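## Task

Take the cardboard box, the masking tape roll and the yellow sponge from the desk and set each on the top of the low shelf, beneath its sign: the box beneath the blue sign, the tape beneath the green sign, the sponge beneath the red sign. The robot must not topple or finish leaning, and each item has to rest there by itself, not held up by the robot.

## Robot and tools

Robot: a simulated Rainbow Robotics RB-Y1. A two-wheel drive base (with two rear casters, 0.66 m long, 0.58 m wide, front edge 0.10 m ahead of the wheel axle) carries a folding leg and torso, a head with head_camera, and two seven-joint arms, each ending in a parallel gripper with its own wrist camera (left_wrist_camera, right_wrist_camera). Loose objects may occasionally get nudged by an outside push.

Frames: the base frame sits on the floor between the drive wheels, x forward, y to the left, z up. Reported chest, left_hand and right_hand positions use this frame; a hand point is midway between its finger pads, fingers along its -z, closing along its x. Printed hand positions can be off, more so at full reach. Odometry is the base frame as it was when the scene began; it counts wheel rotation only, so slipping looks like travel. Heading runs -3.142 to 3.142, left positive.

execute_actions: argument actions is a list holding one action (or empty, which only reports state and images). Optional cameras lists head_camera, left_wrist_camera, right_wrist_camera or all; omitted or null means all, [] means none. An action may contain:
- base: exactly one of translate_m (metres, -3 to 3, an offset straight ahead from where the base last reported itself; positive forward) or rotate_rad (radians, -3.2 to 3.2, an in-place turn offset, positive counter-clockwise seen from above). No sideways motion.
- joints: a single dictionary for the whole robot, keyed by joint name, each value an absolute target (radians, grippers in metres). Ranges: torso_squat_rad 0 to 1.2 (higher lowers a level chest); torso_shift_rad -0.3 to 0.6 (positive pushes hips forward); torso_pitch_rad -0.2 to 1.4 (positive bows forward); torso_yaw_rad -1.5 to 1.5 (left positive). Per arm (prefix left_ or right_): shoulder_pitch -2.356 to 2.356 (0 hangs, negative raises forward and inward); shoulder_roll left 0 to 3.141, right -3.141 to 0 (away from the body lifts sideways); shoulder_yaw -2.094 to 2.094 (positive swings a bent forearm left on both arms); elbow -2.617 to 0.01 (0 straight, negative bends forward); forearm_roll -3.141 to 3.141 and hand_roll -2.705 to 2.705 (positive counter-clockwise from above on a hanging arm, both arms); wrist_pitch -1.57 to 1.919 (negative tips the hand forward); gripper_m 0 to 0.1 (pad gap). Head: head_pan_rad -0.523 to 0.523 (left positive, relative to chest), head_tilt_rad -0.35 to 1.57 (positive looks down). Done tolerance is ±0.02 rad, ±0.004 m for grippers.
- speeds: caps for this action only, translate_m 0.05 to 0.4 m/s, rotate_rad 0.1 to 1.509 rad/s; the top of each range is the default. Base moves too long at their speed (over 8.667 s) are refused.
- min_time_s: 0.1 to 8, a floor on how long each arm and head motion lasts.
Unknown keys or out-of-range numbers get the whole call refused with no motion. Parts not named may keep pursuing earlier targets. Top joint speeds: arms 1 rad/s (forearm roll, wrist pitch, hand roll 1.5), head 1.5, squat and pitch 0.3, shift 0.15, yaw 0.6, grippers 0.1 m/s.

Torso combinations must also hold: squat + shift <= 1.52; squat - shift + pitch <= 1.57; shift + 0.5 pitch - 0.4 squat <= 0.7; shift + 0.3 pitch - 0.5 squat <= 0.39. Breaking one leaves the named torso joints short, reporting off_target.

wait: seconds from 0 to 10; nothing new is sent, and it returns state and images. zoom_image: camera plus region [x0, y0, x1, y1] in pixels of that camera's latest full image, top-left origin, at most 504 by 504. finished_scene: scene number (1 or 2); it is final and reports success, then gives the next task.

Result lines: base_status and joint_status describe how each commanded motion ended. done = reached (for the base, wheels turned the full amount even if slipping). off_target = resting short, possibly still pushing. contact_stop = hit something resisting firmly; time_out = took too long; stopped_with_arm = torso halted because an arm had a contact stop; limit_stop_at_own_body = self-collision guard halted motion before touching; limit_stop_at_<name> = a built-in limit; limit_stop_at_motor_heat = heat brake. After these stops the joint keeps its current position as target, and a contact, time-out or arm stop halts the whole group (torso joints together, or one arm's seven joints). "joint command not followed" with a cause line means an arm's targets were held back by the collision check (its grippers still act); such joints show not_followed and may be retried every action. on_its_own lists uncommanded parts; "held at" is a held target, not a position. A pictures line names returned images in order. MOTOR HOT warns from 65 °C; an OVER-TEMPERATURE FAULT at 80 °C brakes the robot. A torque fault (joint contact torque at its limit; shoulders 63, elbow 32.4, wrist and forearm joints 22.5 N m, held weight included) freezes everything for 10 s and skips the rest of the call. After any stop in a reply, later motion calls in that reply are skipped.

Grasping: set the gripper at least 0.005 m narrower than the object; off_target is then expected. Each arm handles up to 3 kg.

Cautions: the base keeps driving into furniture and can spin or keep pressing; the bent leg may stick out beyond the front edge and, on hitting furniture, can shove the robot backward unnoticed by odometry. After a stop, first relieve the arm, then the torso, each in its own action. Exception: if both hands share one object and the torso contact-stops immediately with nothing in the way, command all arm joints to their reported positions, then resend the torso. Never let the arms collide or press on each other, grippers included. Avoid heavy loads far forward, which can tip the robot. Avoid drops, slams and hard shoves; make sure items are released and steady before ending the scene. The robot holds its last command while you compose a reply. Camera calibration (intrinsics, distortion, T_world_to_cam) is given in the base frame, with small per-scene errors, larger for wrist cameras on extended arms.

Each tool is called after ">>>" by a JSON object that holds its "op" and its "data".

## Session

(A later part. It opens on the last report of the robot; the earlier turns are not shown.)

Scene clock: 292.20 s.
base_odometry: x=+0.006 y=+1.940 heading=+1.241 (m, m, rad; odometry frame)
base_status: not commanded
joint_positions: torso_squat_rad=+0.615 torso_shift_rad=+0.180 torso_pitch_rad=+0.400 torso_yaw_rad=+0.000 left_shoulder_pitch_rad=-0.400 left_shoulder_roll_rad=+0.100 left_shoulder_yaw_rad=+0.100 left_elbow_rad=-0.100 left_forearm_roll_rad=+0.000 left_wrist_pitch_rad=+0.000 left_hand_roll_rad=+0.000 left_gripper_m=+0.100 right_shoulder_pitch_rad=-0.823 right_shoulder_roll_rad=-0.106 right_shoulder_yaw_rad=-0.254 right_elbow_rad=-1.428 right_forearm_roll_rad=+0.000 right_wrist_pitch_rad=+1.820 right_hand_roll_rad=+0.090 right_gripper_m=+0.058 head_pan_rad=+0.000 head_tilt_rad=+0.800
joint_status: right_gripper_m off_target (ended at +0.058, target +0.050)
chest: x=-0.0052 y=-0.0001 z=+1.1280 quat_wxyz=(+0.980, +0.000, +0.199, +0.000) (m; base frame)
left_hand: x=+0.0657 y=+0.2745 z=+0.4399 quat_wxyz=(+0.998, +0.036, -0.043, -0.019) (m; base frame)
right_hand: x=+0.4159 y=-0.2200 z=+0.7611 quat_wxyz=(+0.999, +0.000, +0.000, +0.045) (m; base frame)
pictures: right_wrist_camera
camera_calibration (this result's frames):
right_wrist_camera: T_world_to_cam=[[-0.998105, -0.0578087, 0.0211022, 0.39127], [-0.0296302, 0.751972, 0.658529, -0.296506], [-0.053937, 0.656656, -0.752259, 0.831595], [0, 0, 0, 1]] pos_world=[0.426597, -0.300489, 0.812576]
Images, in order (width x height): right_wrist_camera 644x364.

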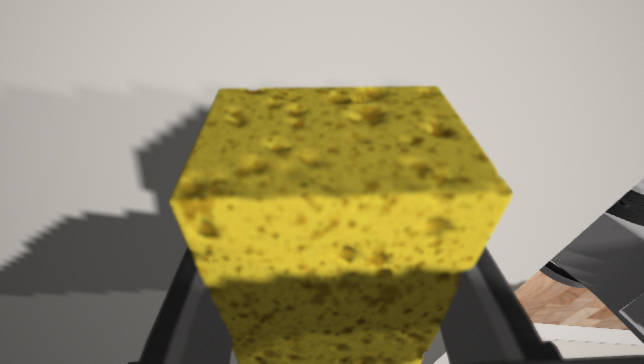

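>>> {"op": "execute_actions", "data": {"actions": [{"joints":{"torso_squat_rad":0.53}}], "cameras": ["right_wrist_camera"]}}

>>> {"op": "execute_actions", "data": {"actions": [{"base":{"translate_m":-2.5},"joints":{"head_tilt_rad":0.3}}], "cameras": []}}

>>> {"op": "execute_actions", "data": {"actions": [{"base":{"rotate_rad":1.75},"joints":{"torso_squat_rad":0.72,"left_shoulder_roll_rad":0.3}}], "cameras": ["head_camera","right_wrist_camera"]}}

Scene clock: 302.43 s.
base_odometry: x=+0.006 y=+1.940 heading=+1.241 (m, m, rad; odometry frame)
base_status: not commanded
joint_positions: torso_squat_rad=+0.530 torso_shift_rad=+0.180 torso_pitch_rad=+0.400 torso_yaw_rad=+0.000 left_shoulder_pitch_rad=-0.400 left_shoulder_roll_rad=+0.100 left_shoulder_yaw_rad=+0.100 left_elbow_rad=-0.100 left_forearm_roll_rad=+0.000 left_wrist_pitch_rad=+0.000 left_hand_roll_rad=+0.000 left_gripper_m=+0.100 right_shoulder_pitch_rad=-0.823 right_shoulder_roll_rad=-0.106 right_shoulder_yaw_rad=-0.254 right_elbow_rad=-1.428 right_forearm_roll_rad=+0.000 right_wrist_pitch_rad=+1.820 right_hand_roll_rad=+0.090 right_gripper_m=+0.058 head_pan_rad=+0.000 head_tilt_rad=+0.800
joint_status: all done
chest: x=+0.0007 y=-0.0001 z=+1.1597 quat_wxyz=(+0.980, +0.000, +0.199, +0.000) (m; base frame)
left_hand: x=+0.0715 y=+0.2745 z=+0.4715 quat_wxyz=(+0.998, +0.036, -0.043, -0.019) (m; base frame)
right_hand: x=+0.4216 y=-0.2200 z=+0.7927 quat_wxyz=(+0.999, +0.000, +0.000, +0.045) (m; base frame)
pictures: right_wrist_camera
camera_calibration (this result's frames):
right_wrist_camera: T_world_to_cam=[[-0.9981, -0.0578008, 0.0213247, 0.396181], [-0.0294777, 0.751974, 0.658534, -0.317176], [-0.0540993, 0.656654, -0.752249, 0.855721], [0, 0, 0, 1]] pos_world=[0.432373, -0.300505, 0.844138]
Images, in order (width x height): right_wrist_camera 644x364.

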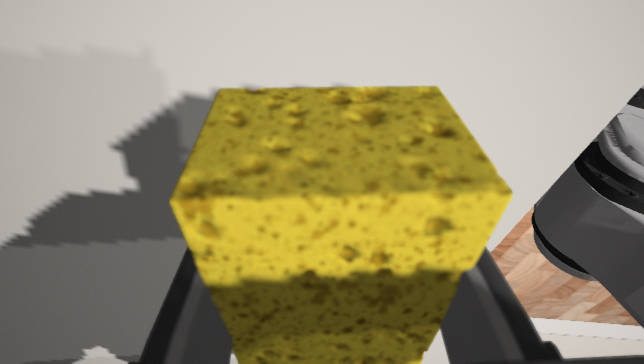

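Scene clock: 310.23 s.
base_odometry: x=-0.804 y=-0.425 heading=+1.241 (m, m, rad; odometry frame)
base_status: done
joint_positions: torso_squat_rad=+0.530 torso_shift_rad=+0.180 torso_pitch_rad=+0.400 torso_yaw_rad=+0.000 left_shoulder_pitch_rad=-0.400 left_shoulder_roll_rad=+0.100 left_shoulder_yaw_rad=+0.100 left_elbow_rad=-0.100 left_forearm_roll_rad=+0.000 left_wrist_pitch_rad=+0.000 left_hand_roll_rad=+0.000 left_gripper_m=+0.100 right_shoulder_pitch_rad=-0.823 right_shoulder_roll_rad=-0.106 right_shoulder_yaw_rad=-0.254 right_elbow_rad=-1.428 right_forearm_roll_rad=+0.000 right_wrist_pitch_rad=+1.820 right_hand_roll_rad=+0.090 right_gripper_m=+0.058 head_pan_rad=+0.000 head_tilt_rad=+0.300
joint_status: all done
chest: x=+0.0006 y=-0.0001 z=+1.1597 quat_wxyz=(+0.980, +0.000, +0.199, +0.000) (m; base frame)
left_hand: x=+0.0713 y=+0.2745 z=+0.4716 quat_wxyz=(+0.998, +0.036, -0.043, -0.019) (m; base frame)
right_hand: x=+0.4216 y=-0.2200 z=+0.7927 quat_wxyz=(+0.999, +0.000, +0.000, +0.045) (m; base frame)
pictures: none
No camera images: the call's "cameras" was empty. Leave "cameras" out to get every camera's image.

Scene clock: 314.30 s.
base_odometry: x=-0.804 y=-0.425 heading=+2.990 (m, m, rad; odometry frame)
base_status: done
joint_positions: torso_squat_rad=+0.720 torso_shift_rad=+0.180 torso_pitch_rad=+0.400 torso_yaw_rad=+0.000 left_shoulder_pitch_rad=-0.400 left_shoulder_roll_rad=+0.300 left_shoulder_yaw_rad=+0.100 left_elbow_rad=-0.100 left_forearm_roll_rad=+0.000 left_wrist_pitch_rad=+0.000 left_hand_roll_rad=+0.000 left_gripper_m=+0.100 right_shoulder_pitch_rad=-0.823 right_shoulder_roll_rad=-0.106 right_shoulder_yaw_rad=-0.254 right_elbow_rad=-1.428 right_forearm_roll_rad=+0.000 right_wrist_pitch_rad=+1.820 right_hand_roll_rad=+0.090 right_gripper_m=+0.058 head_pan_rad=+0.000 head_tilt_rad=+0.300
joint_status: all done
chest: x=-0.0133 y=-0.0001 z=+1.0833 quat_wxyz=(+0.980, +0.000, +0.199, +0.000) (m; base frame)
left_hand: x=+0.0781 y=+0.4232 z=+0.4222 quat_wxyz=(+0.989, +0.135, -0.055, -0.025) (m; base frame)
right_hand: x=+0.4076 y=-0.2200 z=+0.7163 quat_wxyz=(+0.999, +0.000, +0.000, +0.045) (m; base frame)
pictures: head_camera, right_wrist_camera
camera_calibration (this result's frames):
head_camera: T_world_to_cam=[[-0.0086513, -0.999831, -0.0162097, 0.01655], [-0.620251, 0.0180806, -0.784195, 1.09439], [0.784356, 0.0032698, -0.620303, 0.66096], [0, 0, 0, 1]] pos_world=[0.160514, -0.00540127, 1.26848]
right_wrist_camera: T_world_to_cam=[[-0.998105, -0.0577496, 0.0212586, 0.383917], [-0.02948, 0.751942, 0.658569, -0.267329], [-0.0540173, 0.656694, -0.75222, 0.797455], [0, 0, 0, 1]] pos_world=[0.418384, -0.300497, 0.767754]
Images, in order (width x height): head_camera 896x504, right_wrist_camera 644x364.

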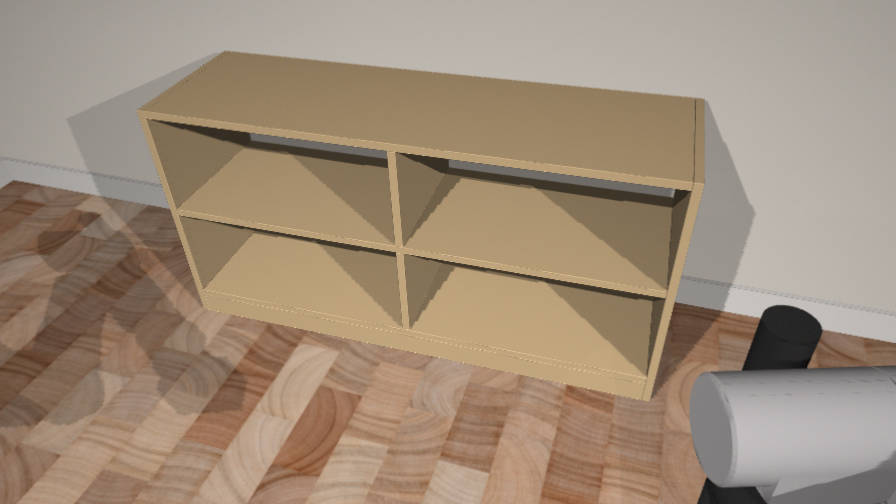

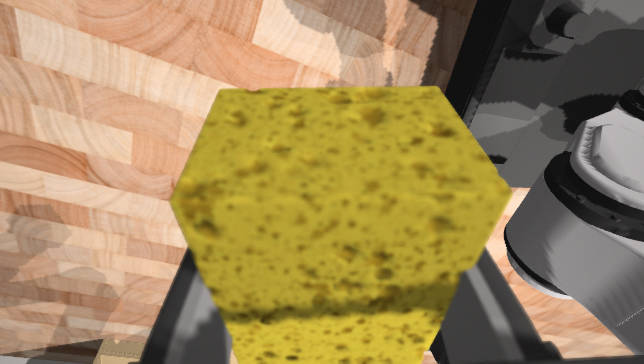

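>>> {"op": "execute_actions", "data": {"actions": [{"base":{"translate_m":1.02},"joints":{"head_tilt_rad":0.75,"torso_squat_rad":0.79}}], "cameras": []}}

>>> {"op": "execute_actions", "data": {"actions": [{"joints":{"torso_squat_rad":0.855}}], "cameras": ["head_camera","right_wrist_camera"]}}

Scene clock: 322.33 s.
base_odometry: x=-1.813 y=-0.271 heading=+2.991 (m, m, rad; odometry frame)
base_status: done
joint_positions: torso_squat_rad=+0.790 torso_shift_rad=+0.180 torso_pitch_rad=+0.400 torso_yaw_rad=+0.000 left_shoulder_pitch_rad=-0.400 left_shoulder_roll_rad=+0.300 left_shoulder_yaw_rad=+0.100 left_elbow_rad=-0.100 left_forearm_roll_rad=+0.000 left_wrist_pitch_rad=+0.000 left_hand_roll_rad=+0.000 left_gripper_m=+0.100 right_shoulder_pitch_rad=-0.823 right_shoulder_roll_rad=-0.106 right_shoulder_yaw_rad=-0.254 right_elbow_rad=-1.428 right_forearm_roll_rad=+0.000 right_wrist_pitch_rad=+1.820 right_hand_roll_rad=+0.090 right_gripper_m=+0.058 head_pan_rad=+0.000 head_tilt_rad=+0.750
joint_status: all done
chest: x=-0.0193 y=-0.0001 z=+1.0502 quat_wxyz=(+0.980, +0.000, +0.199, +0.000) (m; base frame)
left_hand: x=+0.0721 y=+0.4232 z=+0.3891 quat_wxyz=(+0.989, +0.135, -0.055, -0.025) (m; base frame)
right_hand: x=+0.4017 y=-0.2199 z=+0.6832 quat_wxyz=(+0.999, +0.000, +0.000, +0.045) (m; base frame)
pictures: none
No camera images: the call's "cameras" was empty. Leave "cameras" out to get every camera's image.

Scene clock: 323.37 s.
base_odometry: x=-1.813 y=-0.271 heading=+2.991 (m, m, rad; odometry frame)
base_status: not commanded
joint_positions: torso_squat_rad=+0.855 torso_shift_rad=+0.180 torso_pitch_rad=+0.400 torso_yaw_rad=+0.000 left_shoulder_pitch_rad=-0.400 left_shoulder_roll_rad=+0.300 left_shoulder_yaw_rad=+0.100 left_elbow_rad=-0.100 left_forearm_roll_rad=+0.000 left_wrist_pitch_rad=+0.000 left_hand_roll_rad=+0.000 left_gripper_m=+0.100 right_shoulder_pitch_rad=-0.823 right_shoulder_roll_rad=-0.106 right_shoulder_yaw_rad=-0.254 right_elbow_rad=-1.428 right_forearm_roll_rad=+0.000 right_wrist_pitch_rad=+1.820 right_hand_roll_rad=+0.090 right_gripper_m=+0.058 head_pan_rad=+0.000 head_tilt_rad=+0.750
joint_status: all done
chest: x=-0.0253 y=-0.0001 z=+1.0175 quat_wxyz=(+0.980, +0.000, +0.199, +0.000) (m; base frame)
left_hand: x=+0.0662 y=+0.4232 z=+0.3563 quat_wxyz=(+0.989, +0.135, -0.055, -0.025) (m; base frame)
right_hand: x=+0.3958 y=-0.2199 z=+0.6506 quat_wxyz=(+0.999, +0.000, +0.000, +0.045) (m; base frame)
pictures: head_camera, right_wrist_camera
camera_calibration (this result's frames):
head_camera: T_world_to_cam=[[-0.014894, -0.999832, -0.0106925, 0.00927573], [-0.899534, 0.0180678, -0.436477, 0.640771], [0.436597, 0.00311738, -0.899652, 0.988193], [0, 0, 0, 1]] pos_world=[0.145091, -0.0053837, 1.16881]
right_wrist_camera: T_world_to_cam=[[-0.998108, -0.0578154, 0.0209392, 0.373641], [-0.0297377, 0.751909, 0.658595, -0.224379], [-0.0538214, 0.656726, -0.752206, 0.747256], [0, 0, 0, 1]] pos_world=[0.406479, -0.300428, 0.702041]
Images, in order (width x height): head_camera 896x504, right_wrist_camera 644x364.

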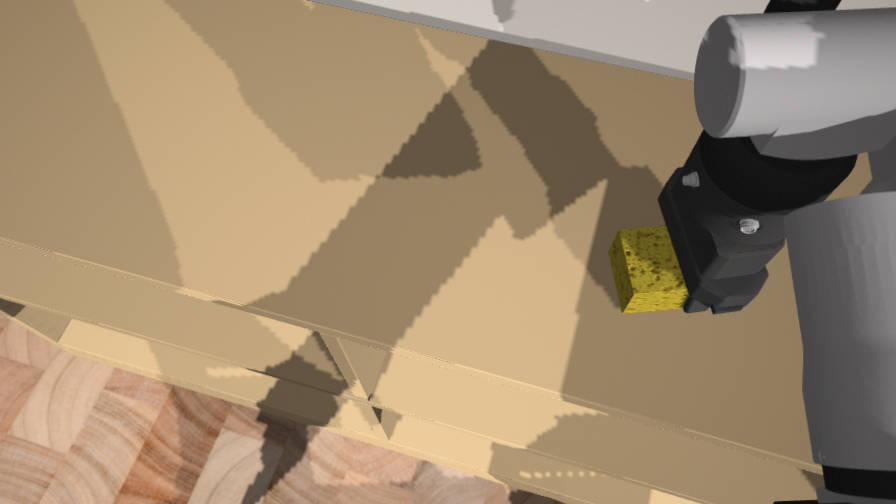

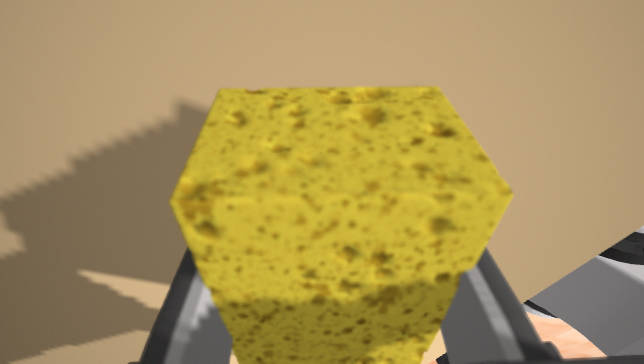

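>>> {"op": "execute_actions", "data": {"actions": [{"joints":{"right_gripper_m":0.1}}], "cameras": []}}

>>> {"op": "execute_actions", "data": {"actions": [{"joints":{"torso_squat_rad":0.68,"head_pan_rad":0.52,"head_tilt_rad":0}}]}}

Scene clock: 327.30 s.
base_odometry: x=-1.813 y=-0.271 heading=+2.991 (m, m, rad; odometry frame)
base_status: not commanded
joint_positions: torso_squat_rad=+0.855 torso_shift_rad=+0.180 torso_pitch_rad=+0.400 torso_yaw_rad=+0.000 left_shoulder_pitch_rad=-0.400 left_shoulder_roll_rad=+0.300 left_shoulder_yaw_rad=+0.100 left_elbow_rad=-0.100 left_forearm_roll_rad=+0.000 left_wrist_pitch_rad=+0.000 left_hand_roll_rad=+0.000 left_gripper_m=+0.100 right_shoulder_pitch_rad=-0.823 right_shoulder_roll_rad=-0.106 right_shoulder_yaw_rad=-0.254 right_elbow_rad=-1.428 right_forearm_roll_rad=+0.000 right_wrist_pitch_rad=+1.820 right_hand_roll_rad=+0.090 right_gripper_m=+0.099 head_pan_rad=+0.000 head_tilt_rad=+0.750
joint_status: all done
chest: x=-0.0253 y=-0.0001 z=+1.0175 quat_wxyz=(+0.980, +0.000, +0.199, +0.000) (m; base frame)
left_hand: x=+0.0662 y=+0.4232 z=+0.3563 quat_wxyz=(+0.989, +0.135, -0.055, -0.025) (m; base frame)
right_hand: x=+0.3958 y=-0.2199 z=+0.6506 quat_wxyz=(+0.999, +0.000, +0.000, +0.045) (m; base frame)
pictures: none
No camera images: the call's "cameras" was empty. Leave "cameras" out to get every camera's image.

Scene clock: 328.67 s.
base_odometry: x=-1.813 y=-0.271 heading=+2.991 (m, m, rad; odometry frame)
base_status: not commanded
joint_positions: torso_squat_rad=+0.680 torso_shift_rad=+0.180 torso_pitch_rad=+0.400 torso_yaw_rad=+0.000 left_shoulder_pitch_rad=-0.400 left_shoulder_roll_rad=+0.300 left_shoulder_yaw_rad=+0.100 left_elbow_rad=-0.100 left_forearm_roll_rad=+0.000 left_wrist_pitch_rad=+0.000 left_hand_roll_rad=+0.000 left_gripper_m=+0.100 right_shoulder_pitch_rad=-0.823 right_shoulder_roll_rad=-0.106 right_shoulder_yaw_rad=-0.254 right_elbow_rad=-1.428 right_forearm_roll_rad=+0.000 right_wrist_pitch_rad=+1.820 right_hand_roll_rad=+0.090 right_gripper_m=+0.099 head_pan_rad=+0.520 head_tilt_rad=+0.000
joint_status: all done
chest: x=-0.0100 y=-0.0001 z=+1.1010 quat_wxyz=(+0.980, +0.000, +0.199, +0.000) (m; base frame)
left_hand: x=+0.0813 y=+0.4231 z=+0.4398 quat_wxyz=(+0.989, +0.135, -0.055, -0.025) (m; base frame)
right_hand: x=+0.4109 y=-0.2199 z=+0.7340 quat_wxyz=(+0.999, +0.000, +0.000, +0.045) (m; base frame)
pictures: head_camera, left_wrist_camera, right_wrist_camera
camera_calibration (this result's frames):
head_camera: T_world_to_cam=[[0.453558, -0.86579, -0.211408, 0.225322], [-0.373123, 0.0309522, -0.927265, 1.2712], [0.80936, 0.49945, -0.309008, 0.269707], [0, 0, 0, 1]] pos_world=[0.153827, 0.02103, 1.30971]
left_wrist_camera: T_world_to_cam=[[0.99327, -0.0814736, 0.0823219, -0.0828881], [-0.109967, -0.886506, 0.44946, 0.213856], [0.0363598, -0.455487, -0.889499, 0.666284], [0, 0, 0, 1]] pos_world=[0.0816214, 0.486316, 0.503363]
right_wrist_camera: T_world_to_cam=[[-0.9981, -0.0577972, 0.0213293, 0.386753], [-0.029467, 0.751915, 0.658601, -0.278925], [-0.0541031, 0.656722, -0.75219, 0.810924], [0, 0, 0, 1]] pos_world=[0.421673, -0.300471, 0.78542]
Images, in order (width x height): head_camera 896x504, left_wrist_camera 644x364, right_wrist_camera 644x364.

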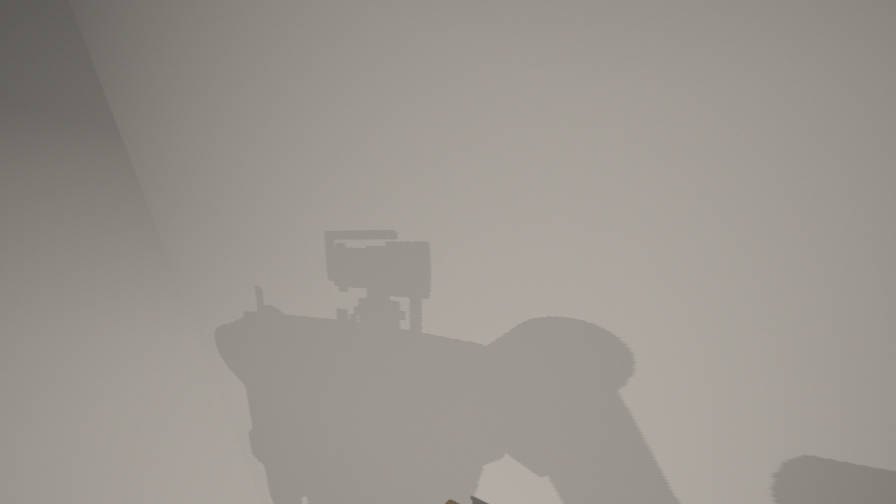

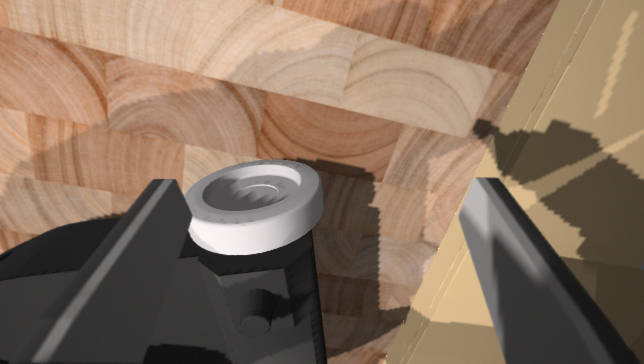

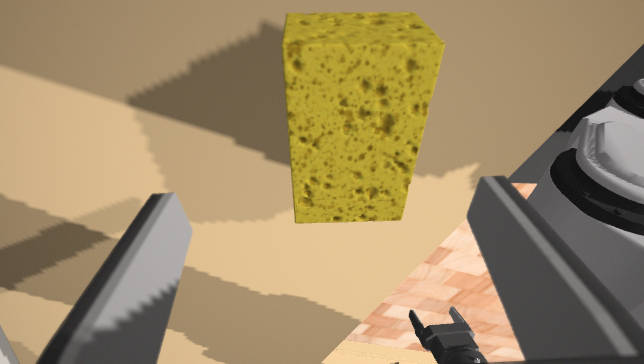

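>>> {"op": "execute_actions", "data": {"actions": [{"base":{"translate_m":-0.35},"joints":{"torso_squat_rad":0.4,"torso_pitch_rad":0,"torso_shift_rad":0,"left_shoulder_pitch_rad":0,"head_tilt_rad":0.3}}], "cameras": []}}

>>> {"op": "execute_actions", "data": {"actions": [{"base":{"rotate_rad":0.6},"joints":{"torso_yaw_rad":1.15}}], "cameras": ["head_camera"]}}

Scene clock: 341.03 s.
base_odometry: x=-1.467 y=-0.324 heading=+2.992 (m, m, rad; odometry frame)
base_status: done
joint_positions: torso_squat_rad=+0.400 torso_shift_rad=+0.000 torso_pitch_rad=+0.000 torso_yaw_rad=+0.000 left_shoulder_pitch_rad=+0.000 left_shoulder_roll_rad=+0.300 left_shoulder_yaw_rad=+0.100 left_elbow_rad=-0.100 left_forearm_roll_rad=+0.000 left_wrist_pitch_rad=+0.000 left_hand_roll_rad=+0.000 left_gripper_m=+0.100 right_shoulder_pitch_rad=-0.823 right_shoulder_roll_rad=-0.106 right_shoulder_yaw_rad=-0.254 right_elbow_rad=-1.428 right_forearm_roll_rad=+0.000 right_wrist_pitch_rad=+1.820 right_hand_roll_rad=+0.090 right_gripper_m=+0.099 head_pan_rad=+0.520 head_tilt_rad=+0.300
joint_status: all done
chest: x=-0.2280 y=-0.0002 z=+1.2347 quat_wxyz=(+1.000, +0.000, +0.000, +0.000) (m; base frame)
left_hand: x=-0.1796 y=+0.4501 z=+0.5869 quat_wxyz=(+0.986, +0.152, -0.057, +0.042) (m; base frame)
right_hand: x=+0.3026 y=-0.2200 z=+1.0606 quat_wxyz=(+0.979, -0.009, -0.198, +0.044) (m; base frame)
pictures: none
No camera images: the call's "cameras" was empty. Leave "cameras" out to get every camera's image.

Scene clock: 343.73 s.
base_odometry: x=-1.466 y=-0.324 heading=-2.691 (m, m, rad; odometry frame)
base_status: done
joint_positions: torso_squat_rad=+0.400 torso_shift_rad=+0.000 torso_pitch_rad=+0.000 torso_yaw_rad=+1.150 left_shoulder_pitch_rad=+0.000 left_shoulder_roll_rad=+0.300 left_shoulder_yaw_rad=+0.100 left_elbow_rad=-0.100 left_forearm_roll_rad=+0.000 left_wrist_pitch_rad=+0.000 left_hand_roll_rad=+0.000 left_gripper_m=+0.100 right_shoulder_pitch_rad=-0.823 right_shoulder_roll_rad=-0.106 right_shoulder_yaw_rad=-0.254 right_elbow_rad=-1.428 right_forearm_roll_rad=+0.000 right_wrist_pitch_rad=+1.820 right_hand_roll_rad=+0.090 right_gripper_m=+0.099 head_pan_rad=+0.520 head_tilt_rad=+0.300
joint_status: all done
chest: x=-0.2280 y=-0.0002 z=+1.2347 quat_wxyz=(+0.839, +0.000, +0.000, +0.544) (m; base frame)
left_hand: x=-0.6194 y=+0.2277 z=+0.5870 quat_wxyz=(+0.805, +0.158, +0.035, +0.571) (m; base frame)
right_hand: x=+0.1893 y=+0.3944 z=+1.0604 quat_wxyz=(+0.798, +0.100, -0.171, +0.570) (m; base frame)
pictures: head_camera
camera_calibration (this result's frames):
head_camera: T_world_to_cam=[[0.995094, 0.0971745, -0.0185701, 0.238121], [0.00805776, -0.266687, -0.96375, 1.44428], [-0.0986042, 0.958872, -0.266162, 0.287659], [0, 0, 0, 1]] pos_world=[-0.220226, 0.0862045, 1.47291]
Images, in order (width x height): head_camera 896x504.

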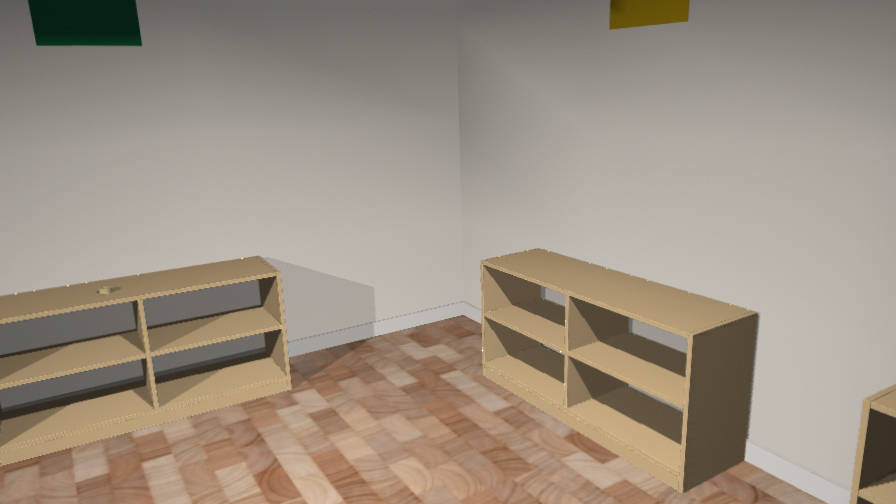

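>>> {"op": "execute_actions", "data": {"actions": [{"joints":{"head_pan_rad":-0.1,"head_tilt_rad":0.4}}], "cameras": ["head_camera"]}}

Scene clock: 350.10 s.
base_odometry: x=-1.466 y=-0.324 heading=-2.691 (m, m, rad; odometry frame)
base_status: not commanded
joint_positions: torso_squat_rad=+0.400 torso_shift_rad=+0.000 torso_pitch_rad=+0.000 torso_yaw_rad=+1.150 left_shoulder_pitch_rad=+0.000 left_shoulder_roll_rad=+0.300 left_shoulder_yaw_rad=+0.100 left_elbow_rad=-0.100 left_forearm_roll_rad=+0.000 left_wrist_pitch_rad=+0.000 left_hand_roll_rad=+0.000 left_gripper_m=+0.100 right_shoulder_pitch_rad=-0.823 right_shoulder_roll_rad=-0.106 right_shoulder_yaw_rad=-0.254 right_elbow_rad=-1.428 right_forearm_roll_rad=+0.000 right_wrist_pitch_rad=+1.820 right_hand_roll_rad=+0.090 right_gripper_m=+0.099 head_pan_rad=-0.100 head_tilt_rad=+0.400
joint_status: all done
chest: x=-0.2280 y=-0.0002 z=+1.2347 quat_wxyz=(+0.839, +0.000, +0.000, +0.544) (m; base frame)
left_hand: x=-0.6194 y=+0.2277 z=+0.5870 quat_wxyz=(+0.805, +0.158, +0.035, +0.571) (m; base frame)
right_hand: x=+0.1893 y=+0.3944 z=+1.0604 quat_wxyz=(+0.798, +0.100, -0.171, +0.570) (m; base frame)
pictures: head_camera
camera_calibration (this result's frames):
head_camera: T_world_to_cam=[[0.865485, -0.500607, -0.018131, 0.221038], [-0.19541, -0.30407, -0.932393, 1.35547], [0.461249, 0.810515, -0.360991, 0.549306], [0, 0, 0, 1]] pos_world=[-0.179799, 0.0775913, 1.46614]
Images, in order (width x height): head_camera 896x504.

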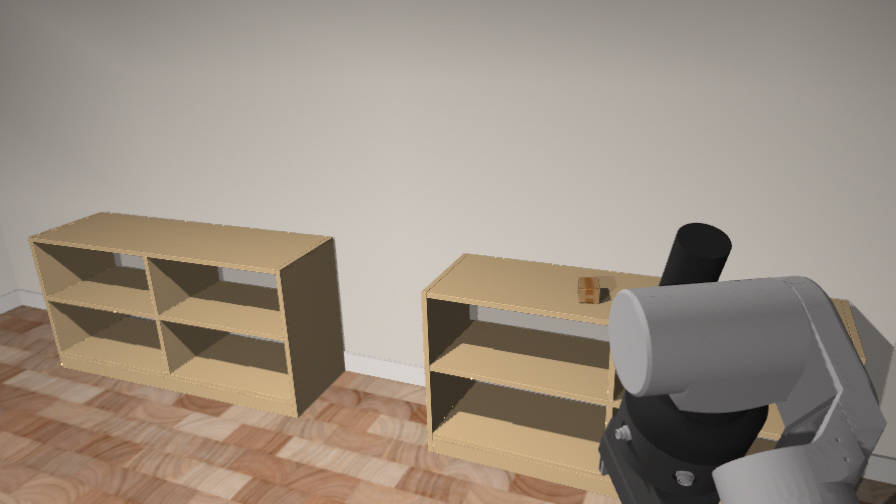

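>>> {"op": "finished_scene", "data": {"scene": 1}}

The scene is finished: the task was done.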